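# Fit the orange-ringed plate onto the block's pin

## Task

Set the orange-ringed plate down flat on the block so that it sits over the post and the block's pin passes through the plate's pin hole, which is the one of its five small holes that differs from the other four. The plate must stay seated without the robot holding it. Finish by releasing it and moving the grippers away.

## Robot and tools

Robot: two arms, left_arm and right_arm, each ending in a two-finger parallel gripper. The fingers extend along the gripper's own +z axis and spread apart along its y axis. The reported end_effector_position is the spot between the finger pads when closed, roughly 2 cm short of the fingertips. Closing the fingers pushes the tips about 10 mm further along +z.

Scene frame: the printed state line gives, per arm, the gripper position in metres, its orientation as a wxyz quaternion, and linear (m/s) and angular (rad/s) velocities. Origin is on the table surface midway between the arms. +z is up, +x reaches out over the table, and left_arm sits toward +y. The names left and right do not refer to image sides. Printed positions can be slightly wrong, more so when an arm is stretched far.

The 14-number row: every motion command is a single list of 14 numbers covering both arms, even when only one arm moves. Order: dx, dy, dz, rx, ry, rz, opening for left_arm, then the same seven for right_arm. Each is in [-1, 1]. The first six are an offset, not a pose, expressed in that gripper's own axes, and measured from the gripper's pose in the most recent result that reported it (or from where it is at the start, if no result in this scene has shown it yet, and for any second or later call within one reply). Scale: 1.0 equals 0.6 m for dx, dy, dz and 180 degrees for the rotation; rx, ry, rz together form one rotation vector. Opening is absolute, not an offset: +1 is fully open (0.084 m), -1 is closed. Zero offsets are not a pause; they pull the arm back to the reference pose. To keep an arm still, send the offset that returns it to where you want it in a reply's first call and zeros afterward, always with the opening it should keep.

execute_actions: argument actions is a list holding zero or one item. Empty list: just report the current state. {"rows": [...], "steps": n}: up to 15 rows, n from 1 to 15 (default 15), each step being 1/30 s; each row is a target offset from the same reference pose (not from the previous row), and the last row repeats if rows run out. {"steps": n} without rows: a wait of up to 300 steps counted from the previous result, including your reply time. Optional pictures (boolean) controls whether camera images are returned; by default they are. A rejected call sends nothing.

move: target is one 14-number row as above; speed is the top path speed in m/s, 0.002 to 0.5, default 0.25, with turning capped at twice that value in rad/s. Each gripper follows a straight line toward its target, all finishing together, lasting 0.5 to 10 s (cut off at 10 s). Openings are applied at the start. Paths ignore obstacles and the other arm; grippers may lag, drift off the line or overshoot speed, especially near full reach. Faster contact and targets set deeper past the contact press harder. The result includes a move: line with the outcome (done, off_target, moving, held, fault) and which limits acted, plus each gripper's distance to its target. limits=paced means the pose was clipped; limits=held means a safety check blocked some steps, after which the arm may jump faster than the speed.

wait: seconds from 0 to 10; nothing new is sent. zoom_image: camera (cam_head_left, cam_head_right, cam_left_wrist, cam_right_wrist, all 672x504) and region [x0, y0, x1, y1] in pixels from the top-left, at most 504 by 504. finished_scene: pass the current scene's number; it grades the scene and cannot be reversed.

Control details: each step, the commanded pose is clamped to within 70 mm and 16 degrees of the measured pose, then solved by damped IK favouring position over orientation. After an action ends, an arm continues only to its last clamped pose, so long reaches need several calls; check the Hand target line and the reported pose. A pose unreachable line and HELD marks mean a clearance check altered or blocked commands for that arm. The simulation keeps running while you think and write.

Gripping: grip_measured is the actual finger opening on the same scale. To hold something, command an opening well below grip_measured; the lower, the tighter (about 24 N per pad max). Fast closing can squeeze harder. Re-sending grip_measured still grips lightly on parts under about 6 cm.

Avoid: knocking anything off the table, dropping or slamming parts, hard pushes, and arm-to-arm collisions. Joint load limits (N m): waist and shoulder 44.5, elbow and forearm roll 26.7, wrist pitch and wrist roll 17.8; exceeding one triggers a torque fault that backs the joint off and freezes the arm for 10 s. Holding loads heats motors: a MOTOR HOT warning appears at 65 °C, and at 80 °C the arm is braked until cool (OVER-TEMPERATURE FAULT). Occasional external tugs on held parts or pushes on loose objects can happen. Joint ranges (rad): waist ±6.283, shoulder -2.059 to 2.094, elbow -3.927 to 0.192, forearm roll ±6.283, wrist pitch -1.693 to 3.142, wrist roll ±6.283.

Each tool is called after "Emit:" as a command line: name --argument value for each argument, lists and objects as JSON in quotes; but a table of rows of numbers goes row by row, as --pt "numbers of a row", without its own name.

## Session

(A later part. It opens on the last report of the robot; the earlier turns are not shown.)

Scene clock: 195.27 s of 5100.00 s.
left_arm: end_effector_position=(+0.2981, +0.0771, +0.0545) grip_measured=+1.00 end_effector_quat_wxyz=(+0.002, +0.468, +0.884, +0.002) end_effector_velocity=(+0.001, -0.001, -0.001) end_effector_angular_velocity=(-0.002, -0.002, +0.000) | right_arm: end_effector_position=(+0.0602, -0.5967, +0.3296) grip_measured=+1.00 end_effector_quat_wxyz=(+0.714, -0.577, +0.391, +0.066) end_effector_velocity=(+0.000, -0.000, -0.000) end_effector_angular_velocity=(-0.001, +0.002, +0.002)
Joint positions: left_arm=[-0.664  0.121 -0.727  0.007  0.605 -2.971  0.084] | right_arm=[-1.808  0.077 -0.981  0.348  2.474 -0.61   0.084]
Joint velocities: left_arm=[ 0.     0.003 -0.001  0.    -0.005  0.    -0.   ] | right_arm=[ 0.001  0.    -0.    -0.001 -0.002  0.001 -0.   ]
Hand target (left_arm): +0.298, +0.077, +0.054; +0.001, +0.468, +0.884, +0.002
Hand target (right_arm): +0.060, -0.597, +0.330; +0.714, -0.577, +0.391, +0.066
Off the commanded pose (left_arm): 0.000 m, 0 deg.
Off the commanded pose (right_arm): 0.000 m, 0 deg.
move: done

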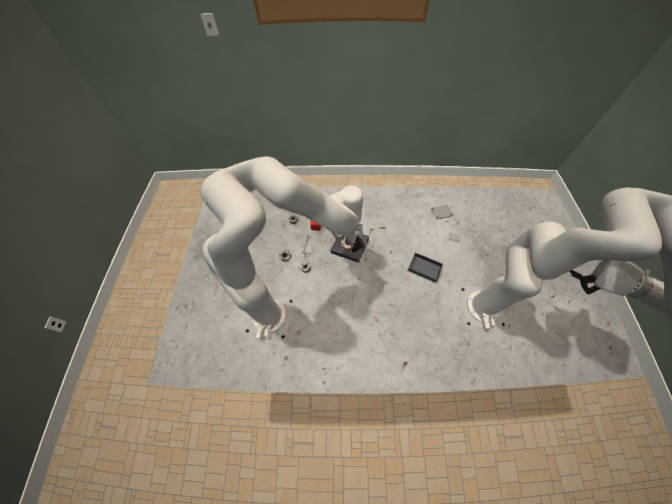

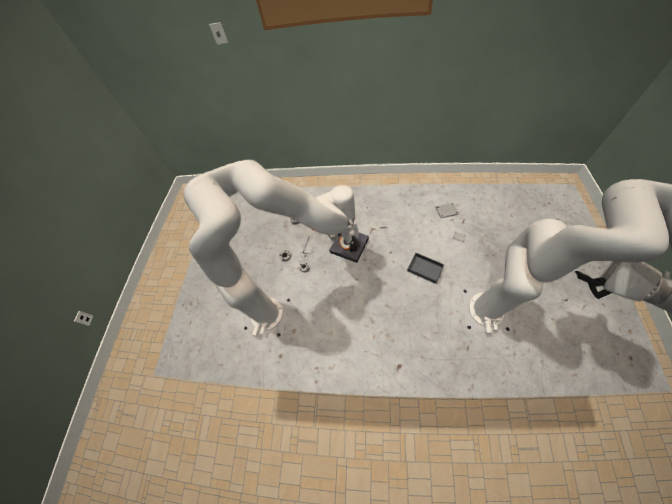

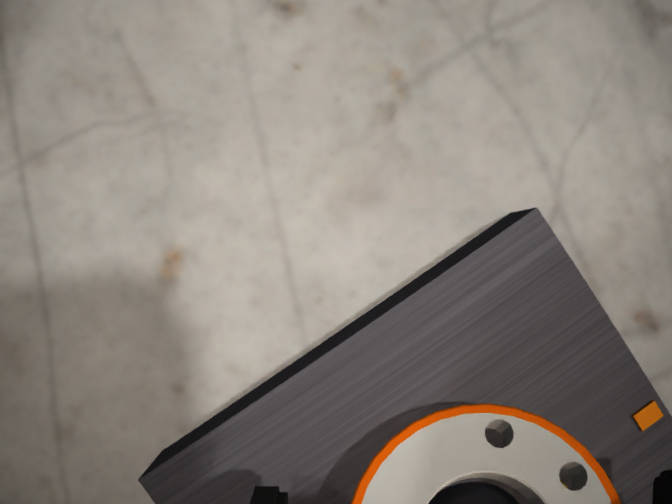

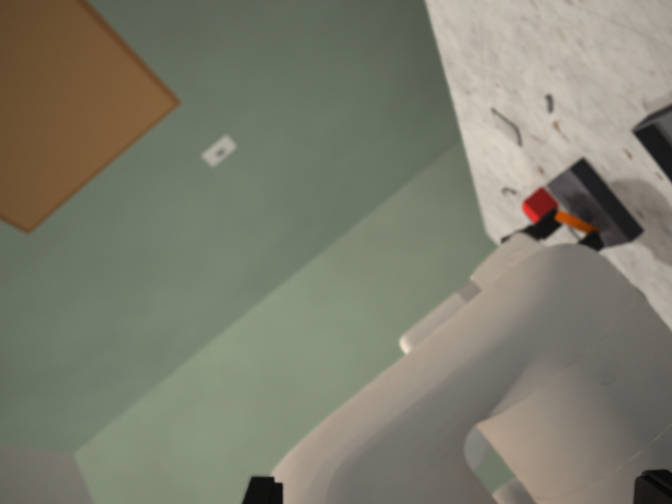

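Emit:
move --target '[0, 0, 0, 0, 0, 0, 0.1, 0, 0, 0, 0, 0, 0, 1]' --speed 0.05

Emit:
move --target '[0, 0, -0.07, 0, 0, 0, 0.1, 0, 0, 0, 0, 0, 0, 1]' --speed 0.05

Scene clock: 197.87 s of 5100.00 s.
left_arm: end_effector_position=(+0.2984, +0.0771, +0.0546) grip_measured=+0.45 end_effector_quat_wxyz=(+0.002, +0.468, +0.884, +0.002) end_effector_velocity=(-0.001, +0.000, -0.001) end_effector_angular_velocity=(+0.001, +0.001, +0.000) | right_arm: end_effector_position=(+0.0602, -0.5967, +0.3296) grip_measured=+1.00 end_effector_quat_wxyz=(+0.714, -0.577, +0.391, +0.066) end_effector_velocity=(+0.000, -0.000, +0.000) end_effector_angular_velocity=(+0.001, -0.000, +0.000)
Joint positions: left_arm=[-0.663  0.12  -0.728  0.007  0.605 -2.971  0.063] | right_arm=[-1.808  0.077 -0.981  0.348  2.474 -0.61   0.084]
Joint velocities: left_arm=[-0.001  0.001  0.001 -0.    -0.001 -0.     0.   ] | right_arm=[ 0.001 -0.     0.     0.001  0.     0.001 -0.   ]
Hand target (left_arm): +0.298, +0.077, +0.054; +0.002, +0.468, +0.884, +0.002
Hand target (right_arm): +0.060, -0.597, +0.330; +0.714, -0.577, +0.391, +0.066
Off the commanded pose (left_arm): 0.000 m, 0 deg.
Off the commanded pose (right_arm): 0.000 m, 0 deg.
move: done

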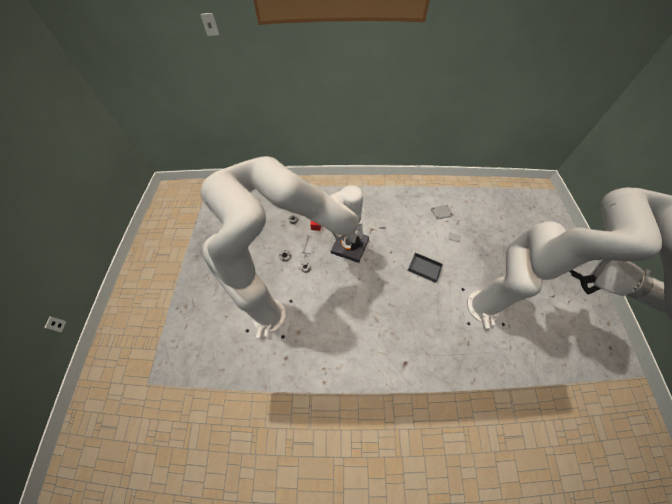

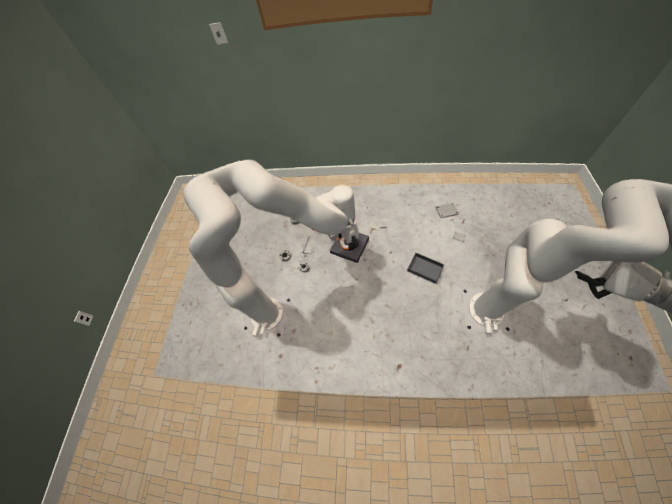

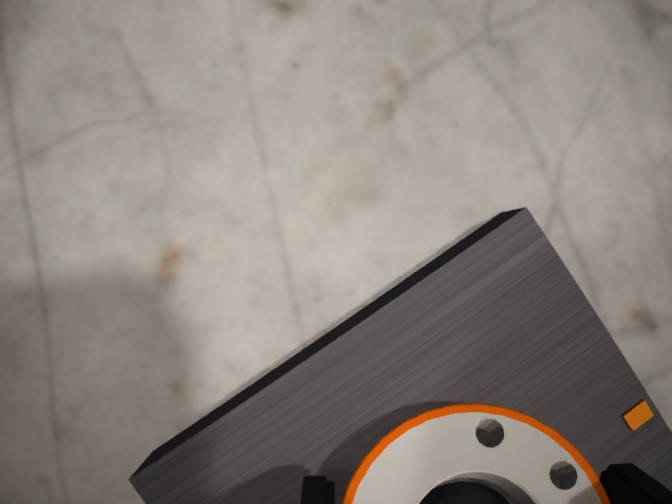

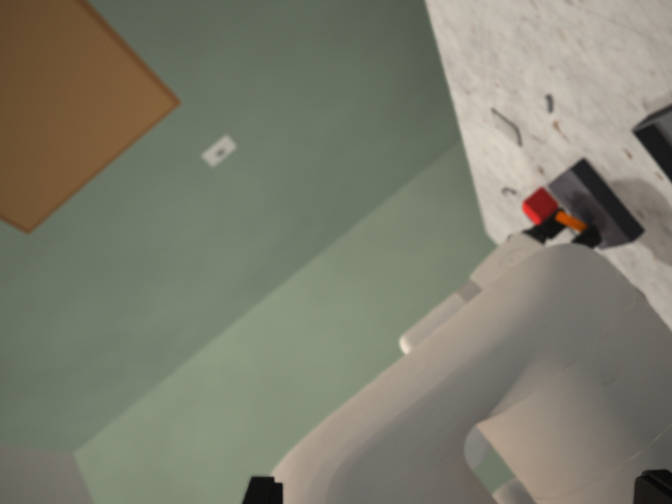

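Scene clock: 199.03 s of 5100.00 s.
left_arm: end_effector_position=(+0.2981, +0.0771, +0.0962) grip_measured=+0.45 end_effector_quat_wxyz=(+0.002, +0.468, +0.884, +0.002) end_effector_velocity=(-0.000, -0.000, +0.002) end_effector_angular_velocity=(-0.000, +0.001, -0.001) | right_arm: end_effector_position=(+0.0602, -0.5967, +0.3296) grip_measured=+1.00 end_effector_quat_wxyz=(+0.714, -0.577, +0.391, +0.066) end_effector_velocity=(+0.000, +0.000, -0.000) end_effector_angular_velocity=(+0.000, -0.001, +0.001)
Joint positions: left_arm=[-0.664  0.021 -0.754  0.006  0.731 -2.97   0.063] | right_arm=[-1.808  0.077 -0.981  0.348  2.474 -0.61   0.084]
Joint velocities: left_arm=[-0.001 -0.003 -0.002 -0.001  0.006  0.001 -0.   ] | right_arm=[ 0.001 -0.     0.001  0.001 -0.    -0.     0.   ]
Hand target (left_arm): +0.298, +0.077, +0.097; +0.002, +0.468, +0.884, +0.002
Hand target (right_arm): +0.060, -0.597, +0.330; +0.714, -0.577, +0.391, +0.066
Off the commanded pose (left_arm): 0.000 m, 0 deg.
Off the commanded pose (right_arm): 0.000 m, 0 deg.
move: done

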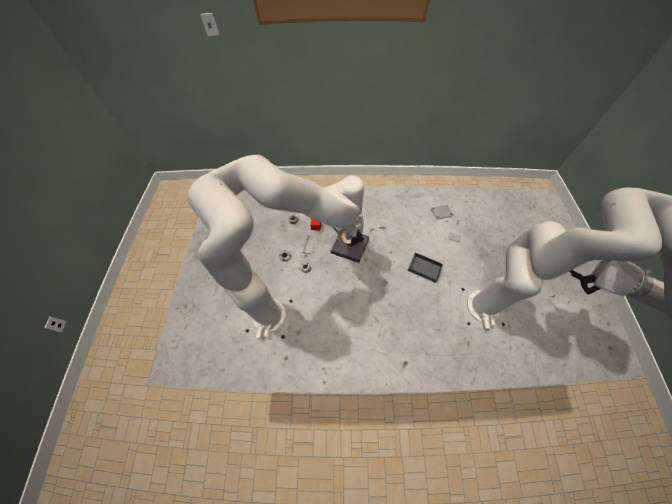

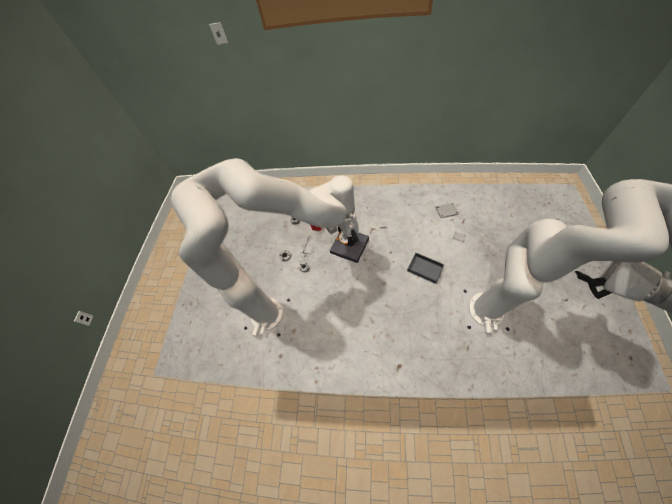

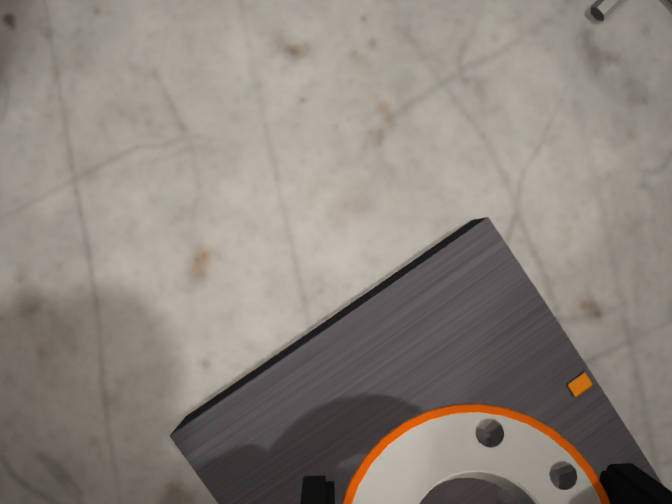

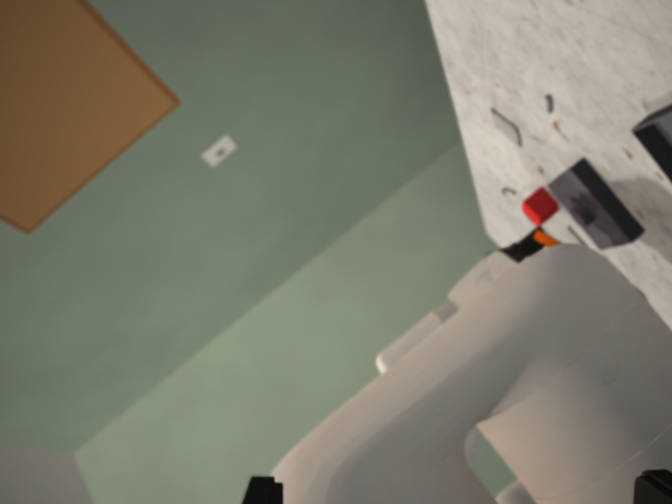

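Emit:
move --target '[-0.1188, -0.1575, 0.04, 0, 0, 0, 0.1, 0, 0, 0, 0, 0, 0, 1]' --speed 0.2

Emit:
move --target '[0, 0, 0.074, 0, 0, 0, 0.1, 0, 0, 0, 0, 0, 0, 1]' --speed 0.06

Scene clock: 210.53 s of 5100.00 s.
left_arm: end_effector_position=(+0.2608, -0.0346, +0.0721) grip_measured=+0.45 end_effector_quat_wxyz=(+0.002, +0.468, +0.884, +0.002) end_effector_velocity=(-0.001, -0.002, -0.001) end_effector_angular_velocity=(+0.002, +0.001, -0.000) | right_arm: end_effector_position=(+0.0602, -0.5967, +0.3296) grip_measured=+1.00 end_effector_quat_wxyz=(+0.714, -0.577, +0.391, +0.066) end_effector_velocity=(+0.000, -0.000, -0.000) end_effector_angular_velocity=(-0.001, -0.000, +0.000)
Joint positions: left_arm=[-0.88   0.264 -0.992  0.007  0.727 -3.187  0.063] | right_arm=[-1.808  0.077 -0.981  0.348  2.474 -0.61   0.084]
Joint velocities: left_arm=[-0.004  0.007 -0.008  0.     0.003 -0.004  0.   ] | right_arm=[ 0.001 -0.    -0.     0.001 -0.001 -0.    -0.   ]
Hand target (left_arm): +0.261, -0.035, +0.072; +0.002, +0.468, +0.884, +0.002
Hand target (right_arm): +0.060, -0.597, +0.330; +0.714, -0.577, +0.391, +0.066
Off the commanded pose (left_arm): 0.001 m, 0 deg.
Off the commanded pose (right_arm): 0.000 m, 0 deg.
After step 90, 7.40 s passed at rest.
move: done

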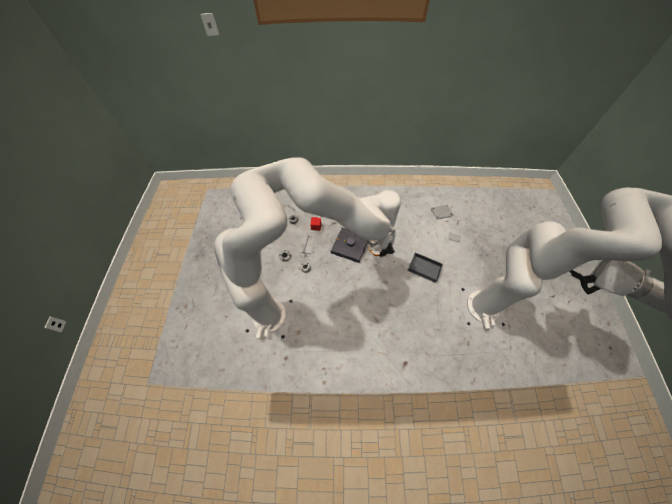

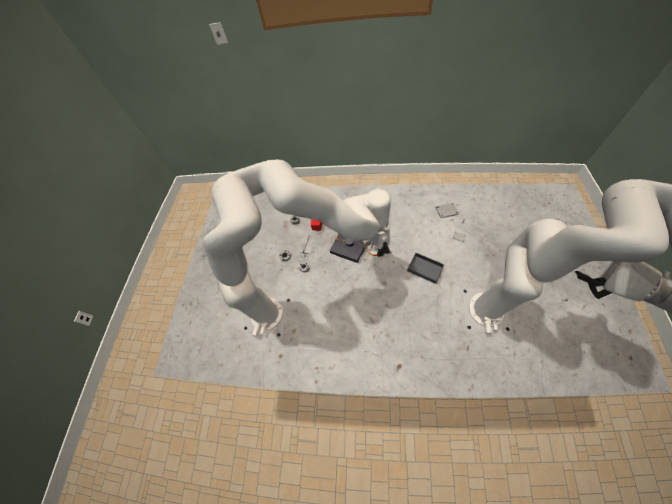

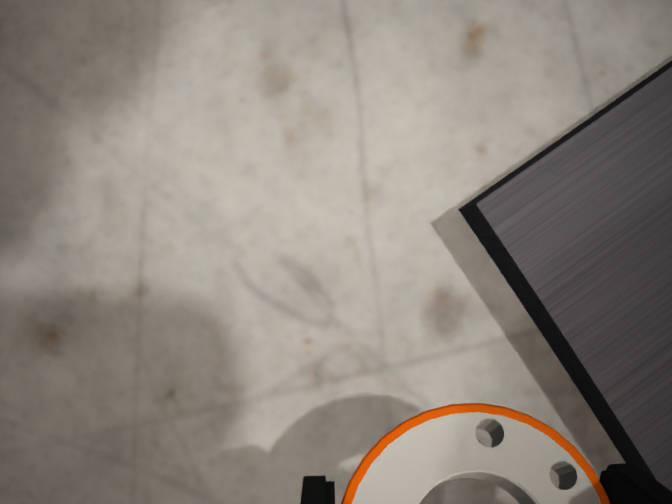

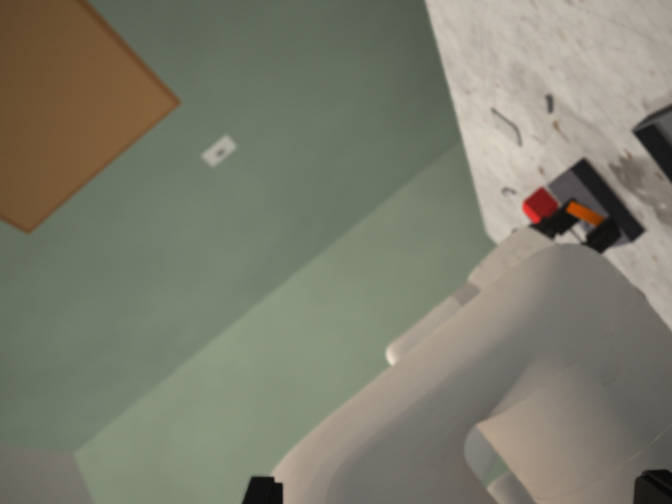

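Scene clock: 211.60 s of 5100.00 s.
left_arm: end_effector_position=(+0.2615, -0.0353, +0.0289) grip_measured=+0.45 end_effector_quat_wxyz=(+0.003, +0.467, +0.884, +0.001) end_effector_velocity=(+0.000, -0.001, -0.002) end_effector_angular_velocity=(-0.002, -0.001, +0.001) | right_arm: end_effector_position=(+0.0602, -0.5967, +0.3296) grip_measured=+1.00 end_effector_quat_wxyz=(+0.714, -0.577, +0.391, +0.066) end_effector_velocity=(+0.000, -0.000, +0.000) end_effector_angular_velocity=(-0.000, -0.000, +0.002)
Joint positions: left_arm=[-0.88   0.36  -0.978  0.008  0.614 -3.188  0.063] | right_arm=[-1.808  0.077 -0.981  0.348  2.474 -0.61   0.084]
Joint velocities: left_arm=[ 0.     0.007 -0.001 -0.001 -0.008 -0.001  0.   ] | right_arm=[ 0.002 -0.    -0.     0.     0.     0.     0.   ]
Hand target (left_arm): +0.261, -0.035, +0.028; +0.002, +0.468, +0.884, +0.002
Hand target (right_arm): +0.060, -0.597, +0.330; +0.714, -0.577, +0.391, +0.066
Off the commanded pose (left_arm): 0.002 m, 0 deg.
Off the commanded pose (right_arm): 0.000 m, 0 deg.
move: done

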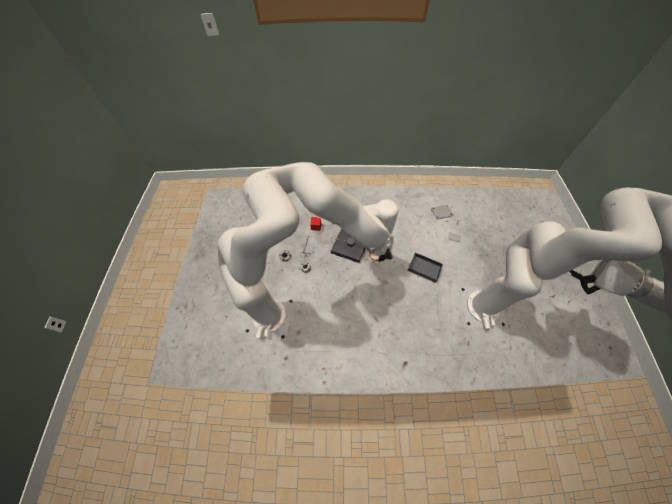

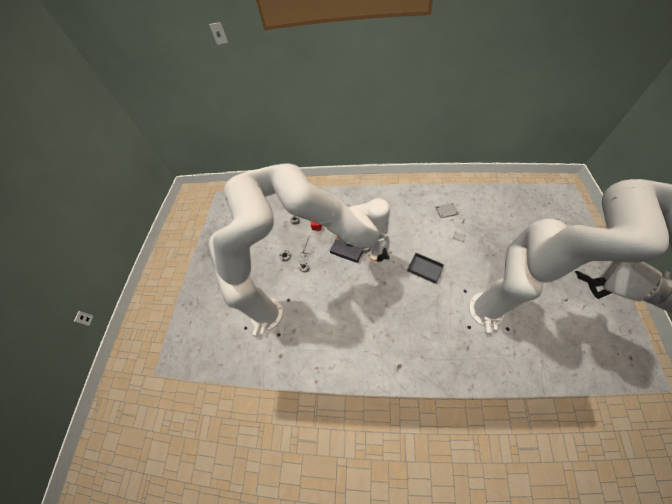

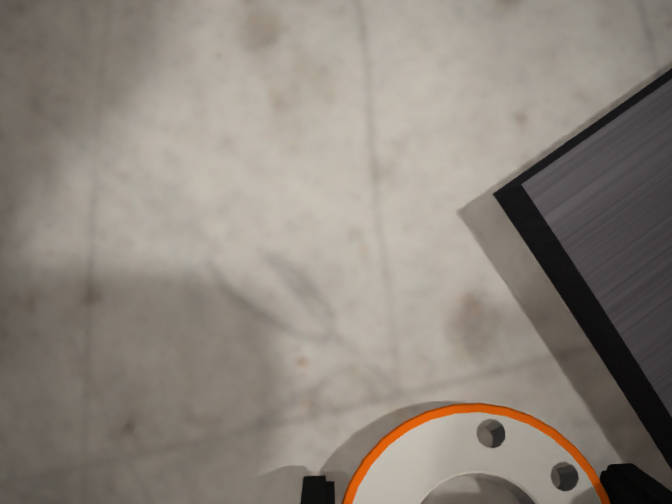

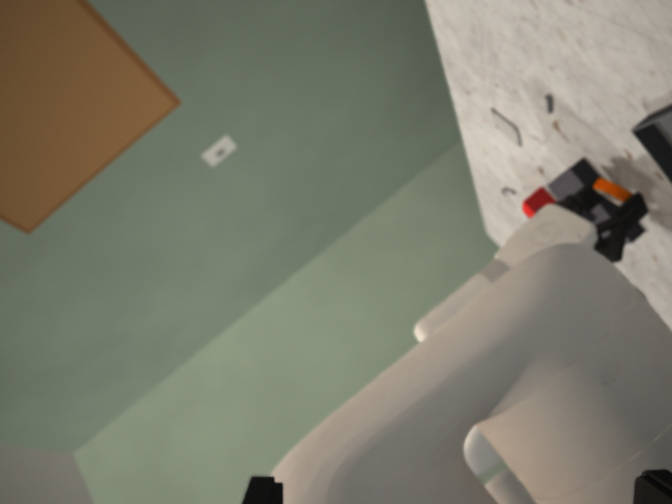

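Emit:
move --target '[0, 0, 0.0175, 0, 0, 0, 0.38, 0, 0, 0, 0, 0, 0, 1]' --speed 0.01

Scene clock: 216.30 s of 5100.00 s.
left_arm: end_effector_position=(+0.2615, -0.0352, +0.0184) grip_measured=+0.45 end_effector_quat_wxyz=(+0.002, +0.467, +0.884, +0.001) end_effector_velocity=(+0.000, -0.001, -0.000) end_effector_angular_velocity=(-0.002, -0.002, -0.001) | right_arm: end_effector_position=(+0.0602, -0.5967, +0.3296) grip_measured=+1.00 end_effector_quat_wxyz=(+0.714, -0.577, +0.391, +0.066) end_effector_velocity=(+0.000, -0.000, -0.000) end_effector_angular_velocity=(-0.002, +0.001, +0.000)
Joint positions: left_arm=[-0.879  0.385 -0.977  0.008  0.589 -3.188  0.063] | right_arm=[-1.808  0.077 -0.981  0.348  2.474 -0.61   0.084]
Joint velocities: left_arm=[-0.     0.     0.     0.001 -0.003 -0.001  0.   ] | right_arm=[ 0.001  0.    -0.001  0.    -0.002  0.     0.   ]
Hand target (left_arm): +0.262, -0.035, +0.018; +0.003, +0.467, +0.884, +0.001
Hand target (right_arm): +0.060, -0.597, +0.330; +0.714, -0.577, +0.391, +0.066
Off the commanded pose (left_arm): 0.000 m, 0 deg.
Off the commanded pose (right_arm): 0.000 m, 0 deg.
After step 90, 0.53 s passed at rest.
move: done

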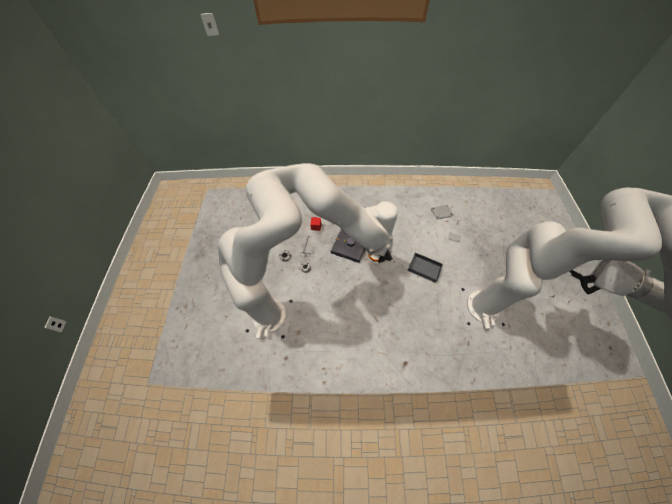

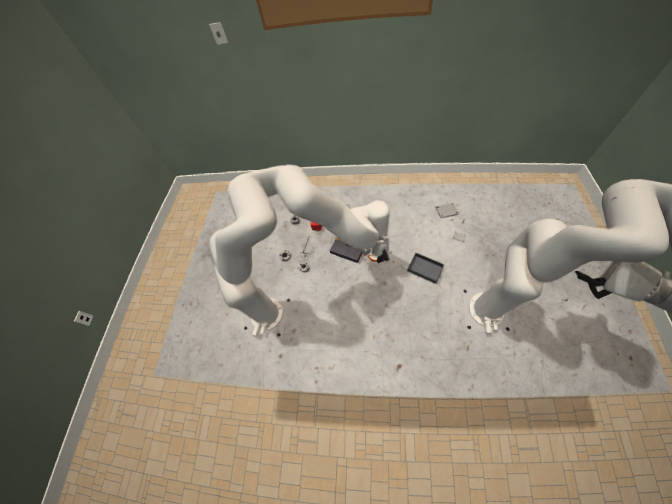

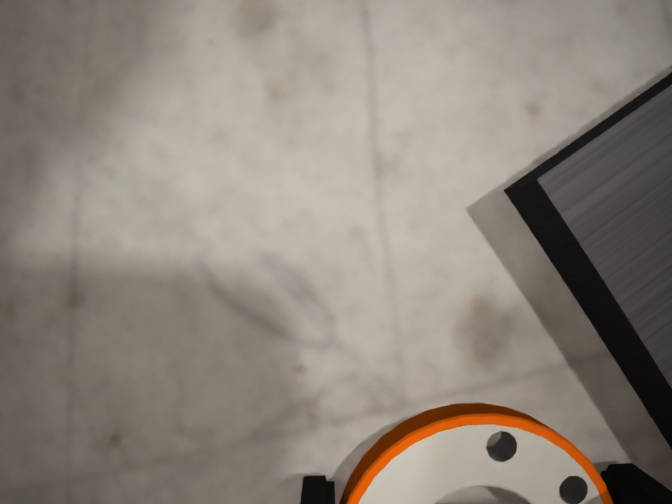

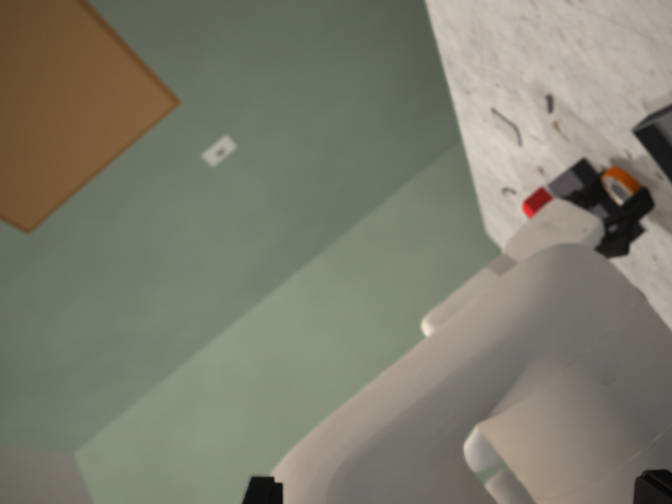

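Emit:
move --target '[0, 0, 0, 0, 0, 0, 1, 0, 0, 0, 0, 0, 0, 1]' --speed 0.05

Emit:
move --target '[-0.002, 0, 0, 0, 0, 0.3056, 1, 0, 0, 0, 0, 0, 0, 1]' --speed 0.3

Scene clock: 222.70 s of 5100.00 s.
left_arm: end_effector_position=(+0.2615, -0.0352, +0.0184) grip_measured=+1.00 end_effector_quat_wxyz=(+0.002, +0.467, +0.884, +0.001) end_effector_velocity=(-0.000, -0.000, +0.000) end_effector_angular_velocity=(-0.001, -0.000, +0.001) | right_arm: end_effector_position=(+0.0602, -0.5967, +0.3296) grip_measured=+1.00 end_effector_quat_wxyz=(+0.714, -0.577, +0.391, +0.066) end_effector_velocity=(-0.000, +0.000, +0.000) end_effector_angular_velocity=(+0.002, -0.000, -0.000)
Joint positions: left_arm=[-0.879  0.385 -0.977  0.008  0.589 -3.188  0.084] | right_arm=[-1.808  0.077 -0.981  0.348  2.474 -0.61   0.084]
Joint velocities: left_arm=[-0.001 -0.002  0.001 -0.    -0.    -0.001 -0.   ] | right_arm=[-0.001 -0.     0.    -0.     0.001  0.     0.   ]
Hand target (left_arm): +0.261, -0.035, +0.018; +0.002, +0.467, +0.884, +0.001
Hand target (right_arm): +0.060, -0.597, +0.330; +0.714, -0.577, +0.391, +0.066
Off the commanded pose (left_arm): 0.000 m, 0 deg.
Off the commanded pose (right_arm): 0.000 m, 0 deg.
After step 90, 2.70 s passed at rest.
move: done

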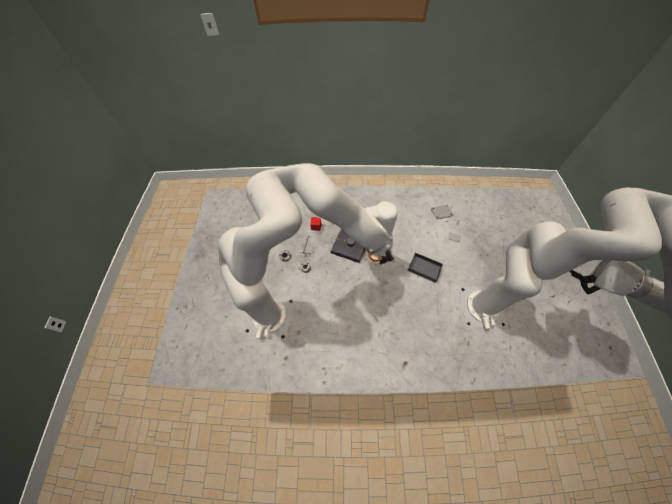

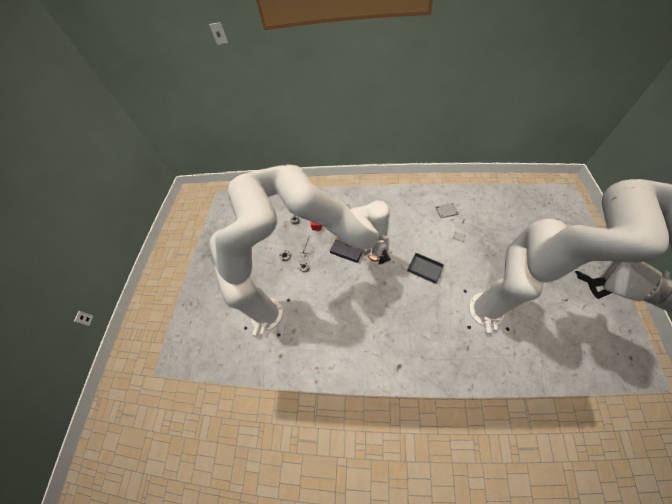

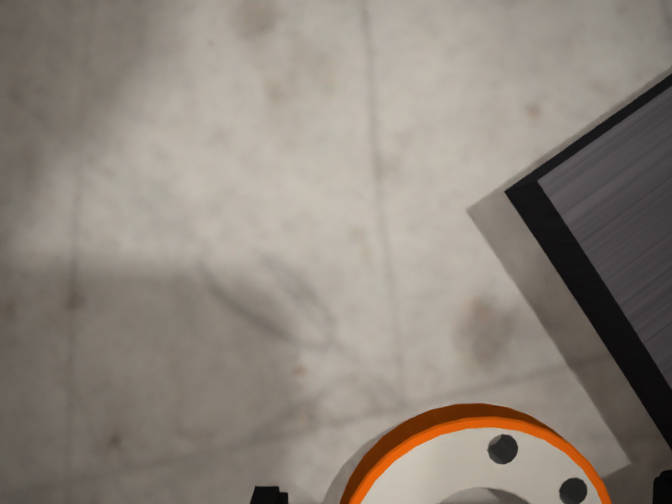

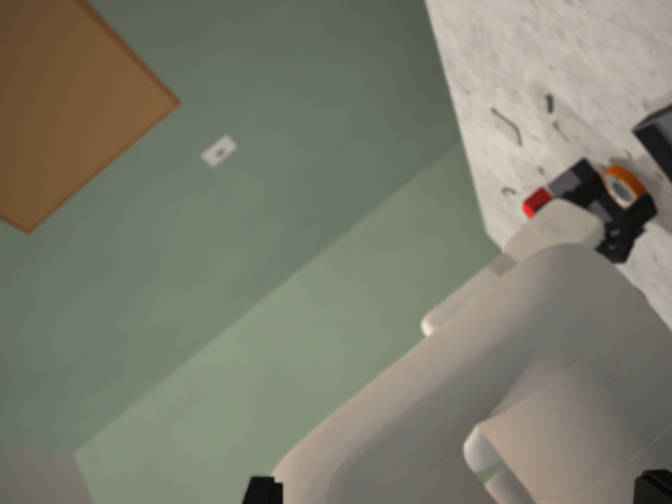

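Scene clock: 224.77 s of 5100.00 s.
left_arm: end_effector_position=(+0.2621, -0.0362, +0.0184) grip_measured=+1.00 end_effector_quat_wxyz=(+0.002, +0.823, +0.569, +0.002) end_effector_velocity=(-0.000, +0.001, -0.000) end_effector_angular_velocity=(-0.000, +0.002, -0.012) | right_arm: end_effector_position=(+0.0602, -0.5967, +0.3296) grip_measured=+1.00 end_effector_quat_wxyz=(+0.714, -0.577, +0.391, +0.066) end_effector_velocity=(-0.000, +0.000, +0.000) end_effector_angular_velocity=(+0.002, -0.001, +0.001)
Joint positions: left_arm=[-0.879  0.388 -0.982  0.009  0.591 -2.23   0.084] | right_arm=[-1.808  0.077 -0.981  0.348  2.474 -0.61   0.084]
Joint velocities: left_arm=[ 0.001 -0.001  0.001 -0.004  0.     0.016 -0.   ] | right_arm=[ 0.    -0.     0.    -0.     0.002 -0.    -0.   ]
Hand target (left_arm): +0.262, -0.036, +0.018; +0.002, +0.823, +0.568, +0.002
Hand target (right_arm): +0.060, -0.597, +0.330; +0.714, -0.577, +0.391, +0.066
Off the commanded pose (left_arm): 0.000 m, 0 deg.
Off the commanded pose (right_arm): 0.000 m, 0 deg.
move: done

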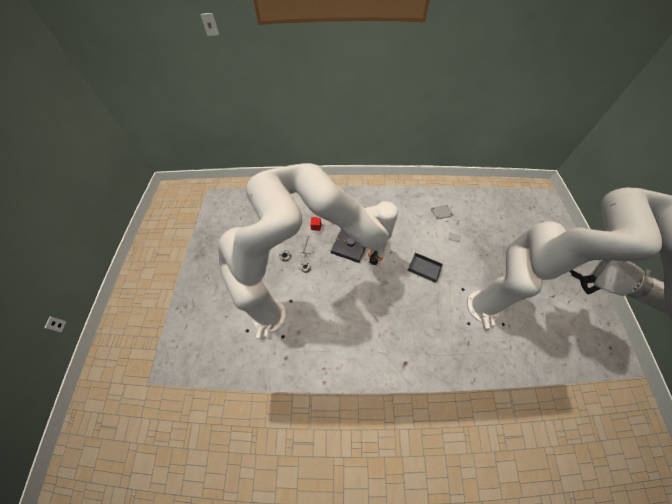

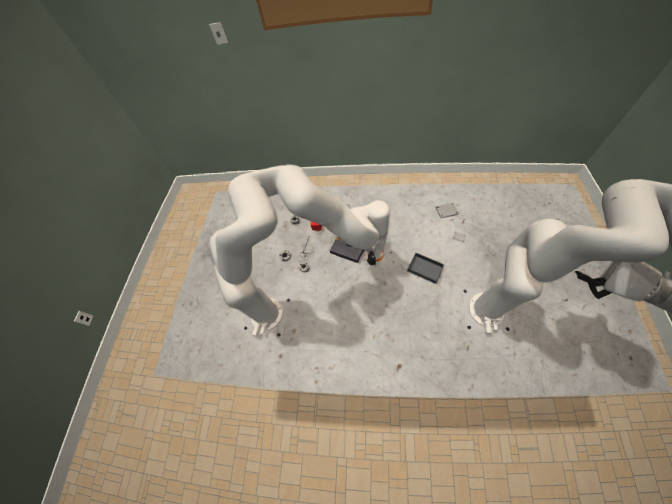

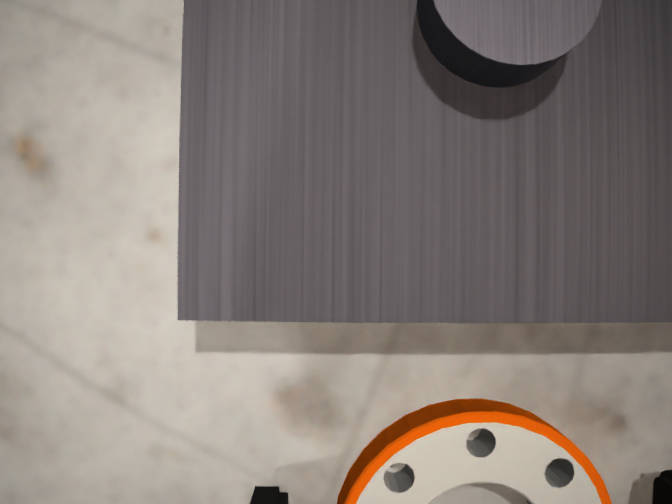

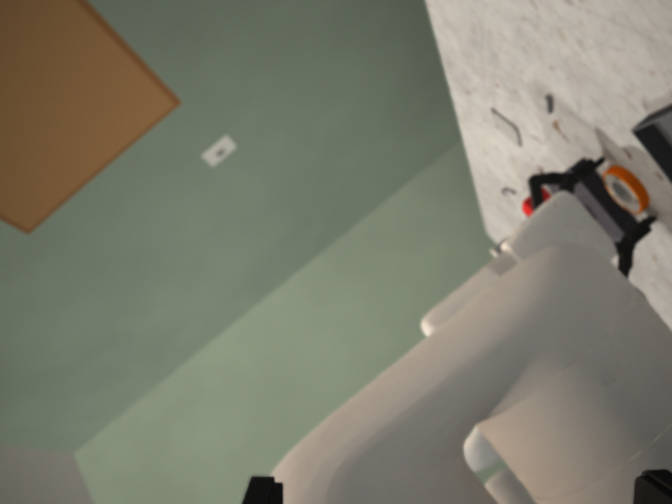

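Emit:
move --target '[0, 0, 0, 0, 0, 0, 0.1, 0, 0, 0, 0, 0, 0, 1]' --speed 0.05

Emit:
move --target '[0.01, 0, -0.095, 0, 0, 0, 0.1, 0, 0, 0, 0, 0, 0, 1]' --speed 0.1

Emit:
zoom_image --camera "cam_left_wrist" --region '[330, 384, 630, 504]'

Scene clock: 231.80 s of 5100.00 s.
left_arm: end_effector_position=(+0.2622, -0.0362, +0.0185) grip_measured=+0.45 end_effector_quat_wxyz=(+0.002, +0.823, +0.569, +0.002) end_effector_velocity=(-0.000, +0.001, -0.001) end_effector_angular_velocity=(+0.002, +0.002, +0.001) | right_arm: end_effector_position=(+0.0602, -0.5967, +0.3296) grip_measured=+1.00 end_effector_quat_wxyz=(+0.714, -0.577, +0.391, +0.066) end_effector_velocity=(+0.000, -0.000, -0.000) end_effector_angular_velocity=(-0.001, +0.000, -0.002)
Joint positions: left_arm=[-0.879  0.388 -0.982  0.009  0.591 -2.23   0.063] | right_arm=[-1.808  0.077 -0.981  0.348  2.474 -0.61   0.084]
Joint velocities: left_arm=[ 0.     0.001  0.001 -0.001  0.001 -0.     0.   ] | right_arm=[-0.001  0.     0.     0.002 -0.002  0.    -0.   ]
Hand target (left_arm): +0.262, -0.036, +0.018; +0.002, +0.823, +0.569, +0.002
Hand target (right_arm): +0.060, -0.597, +0.330; +0.714, -0.577, +0.391, +0.066
Off the commanded pose (left_arm): 0.000 m, 0 deg.
Off the commanded pose (right_arm): 0.000 m, 0 deg.
After step 90, 3.33 s passed at rest.
move: done

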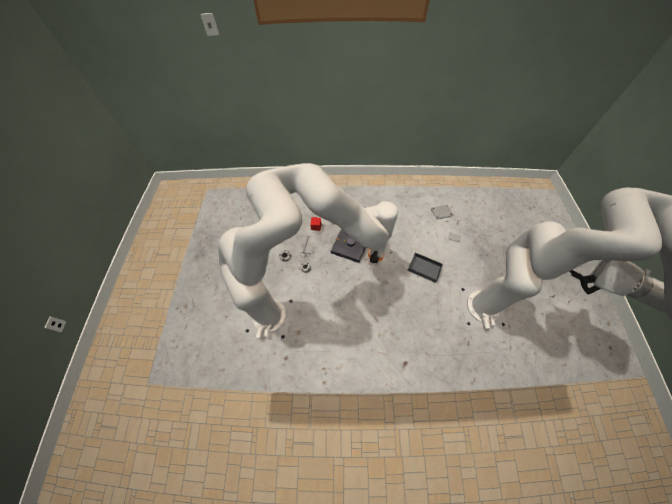

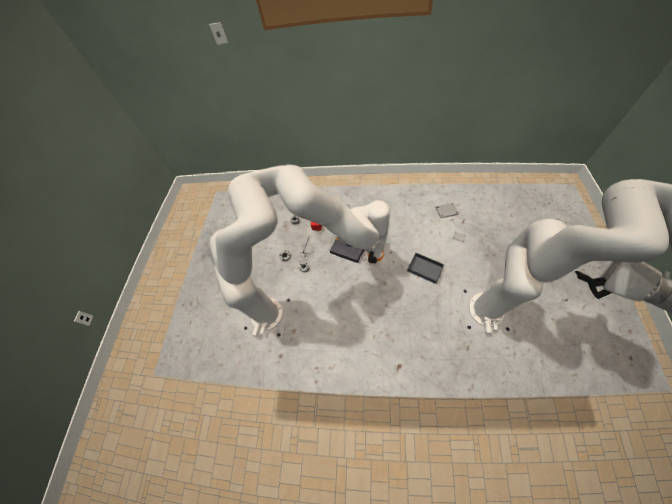

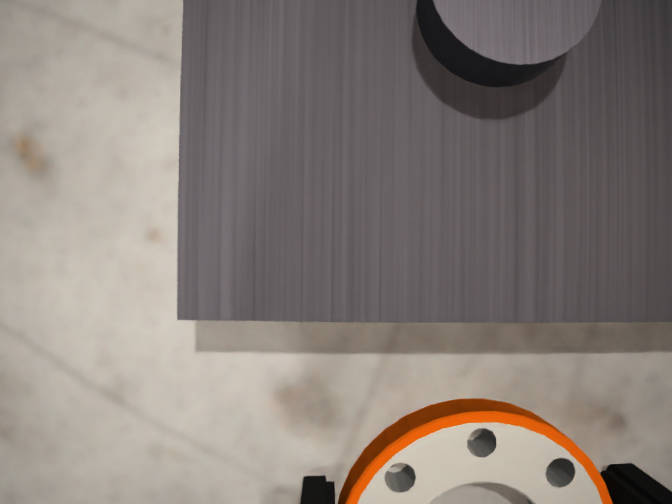

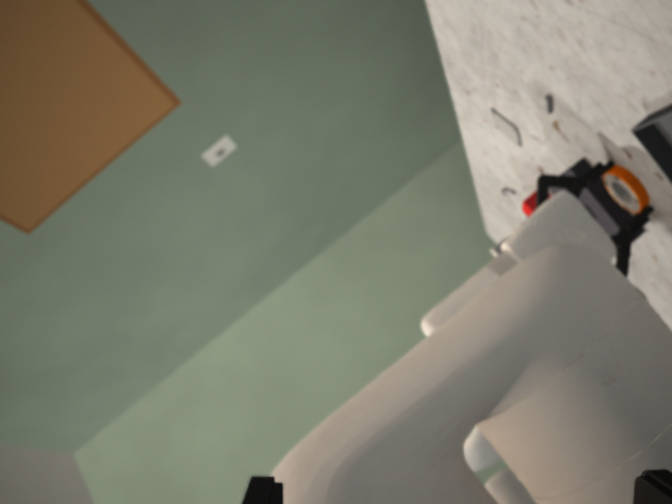

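Scene clock: 232.77 s of 5100.00 s.
left_arm: end_effector_position=(+0.2637, -0.0304, +0.0748) grip_measured=+0.45 end_effector_quat_wxyz=(+0.001, +0.823, +0.569, +0.002) end_effector_velocity=(+0.001, -0.001, +0.004) end_effector_angular_velocity=(-0.004, -0.003, +0.001) | right_arm: end_effector_position=(+0.0602, -0.5967, +0.3296) grip_measured=+1.00 end_effector_quat_wxyz=(+0.714, -0.577, +0.391, +0.066) end_effector_velocity=(-0.000, +0.000, +0.000) end_effector_angular_velocity=(+0.001, +0.001, +0.001)
Joint positions: left_arm=[-0.871  0.252 -0.983  0.007  0.729 -2.219  0.063] | right_arm=[-1.808  0.077 -0.981  0.348  2.474 -0.61   0.084]
Joint velocities: left_arm=[ 0.001 -0.006 -0.004  0.     0.004  0.     0.   ] | right_arm=[-0.     0.     0.    -0.001  0.001  0.     0.   ]
Hand target (left_arm): +0.264, -0.031, +0.075; +0.002, +0.823, +0.569, +0.002
Hand target (right_arm): +0.060, -0.597, +0.330; +0.714, -0.577, +0.391, +0.066
Off the commanded pose (left_arm): 0.001 m, 0 deg.
Off the commanded pose (right_arm): 0.000 m, 0 deg.
move: done

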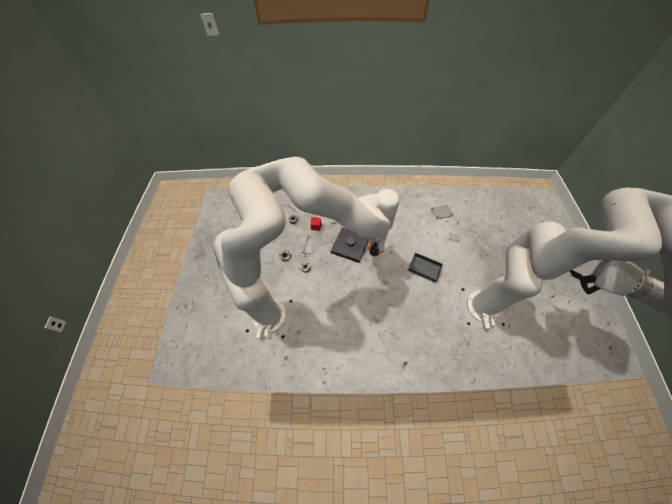

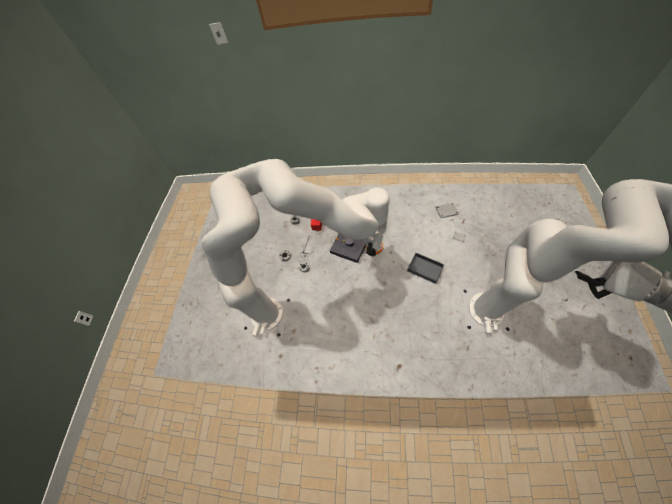

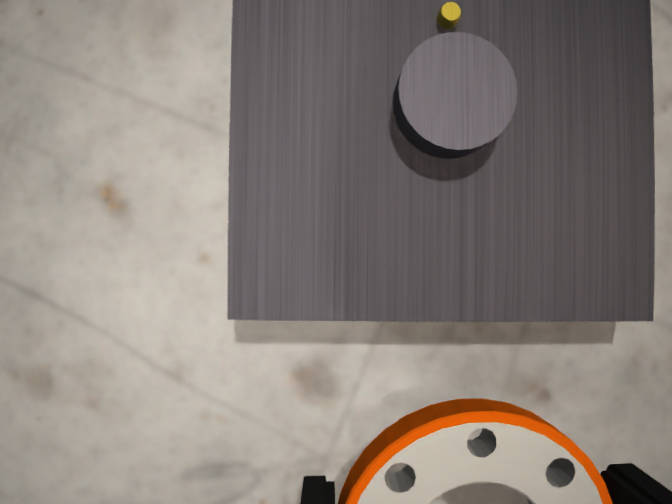

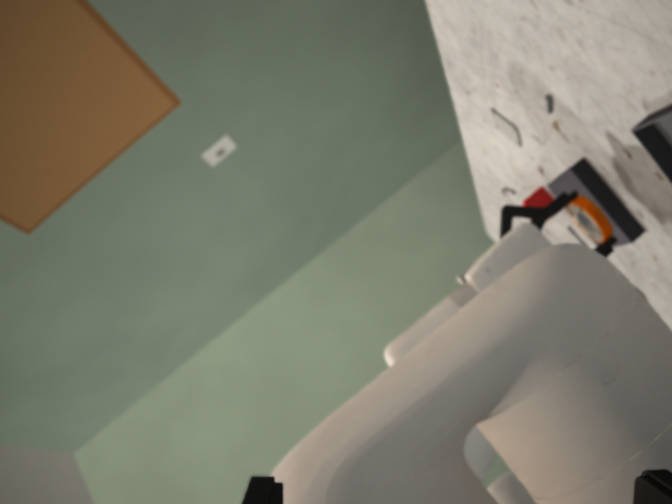

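Region (330, 384, 630, 504) of cam_left_wrist's 672x504 image, scaled by 1.680, with more detail than that image has; it fills the top 202 rows of this view, and the rest is white.

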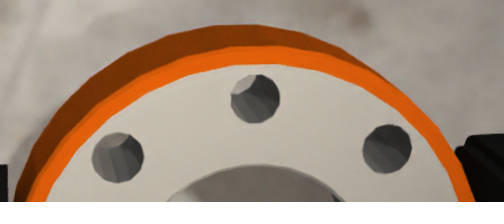

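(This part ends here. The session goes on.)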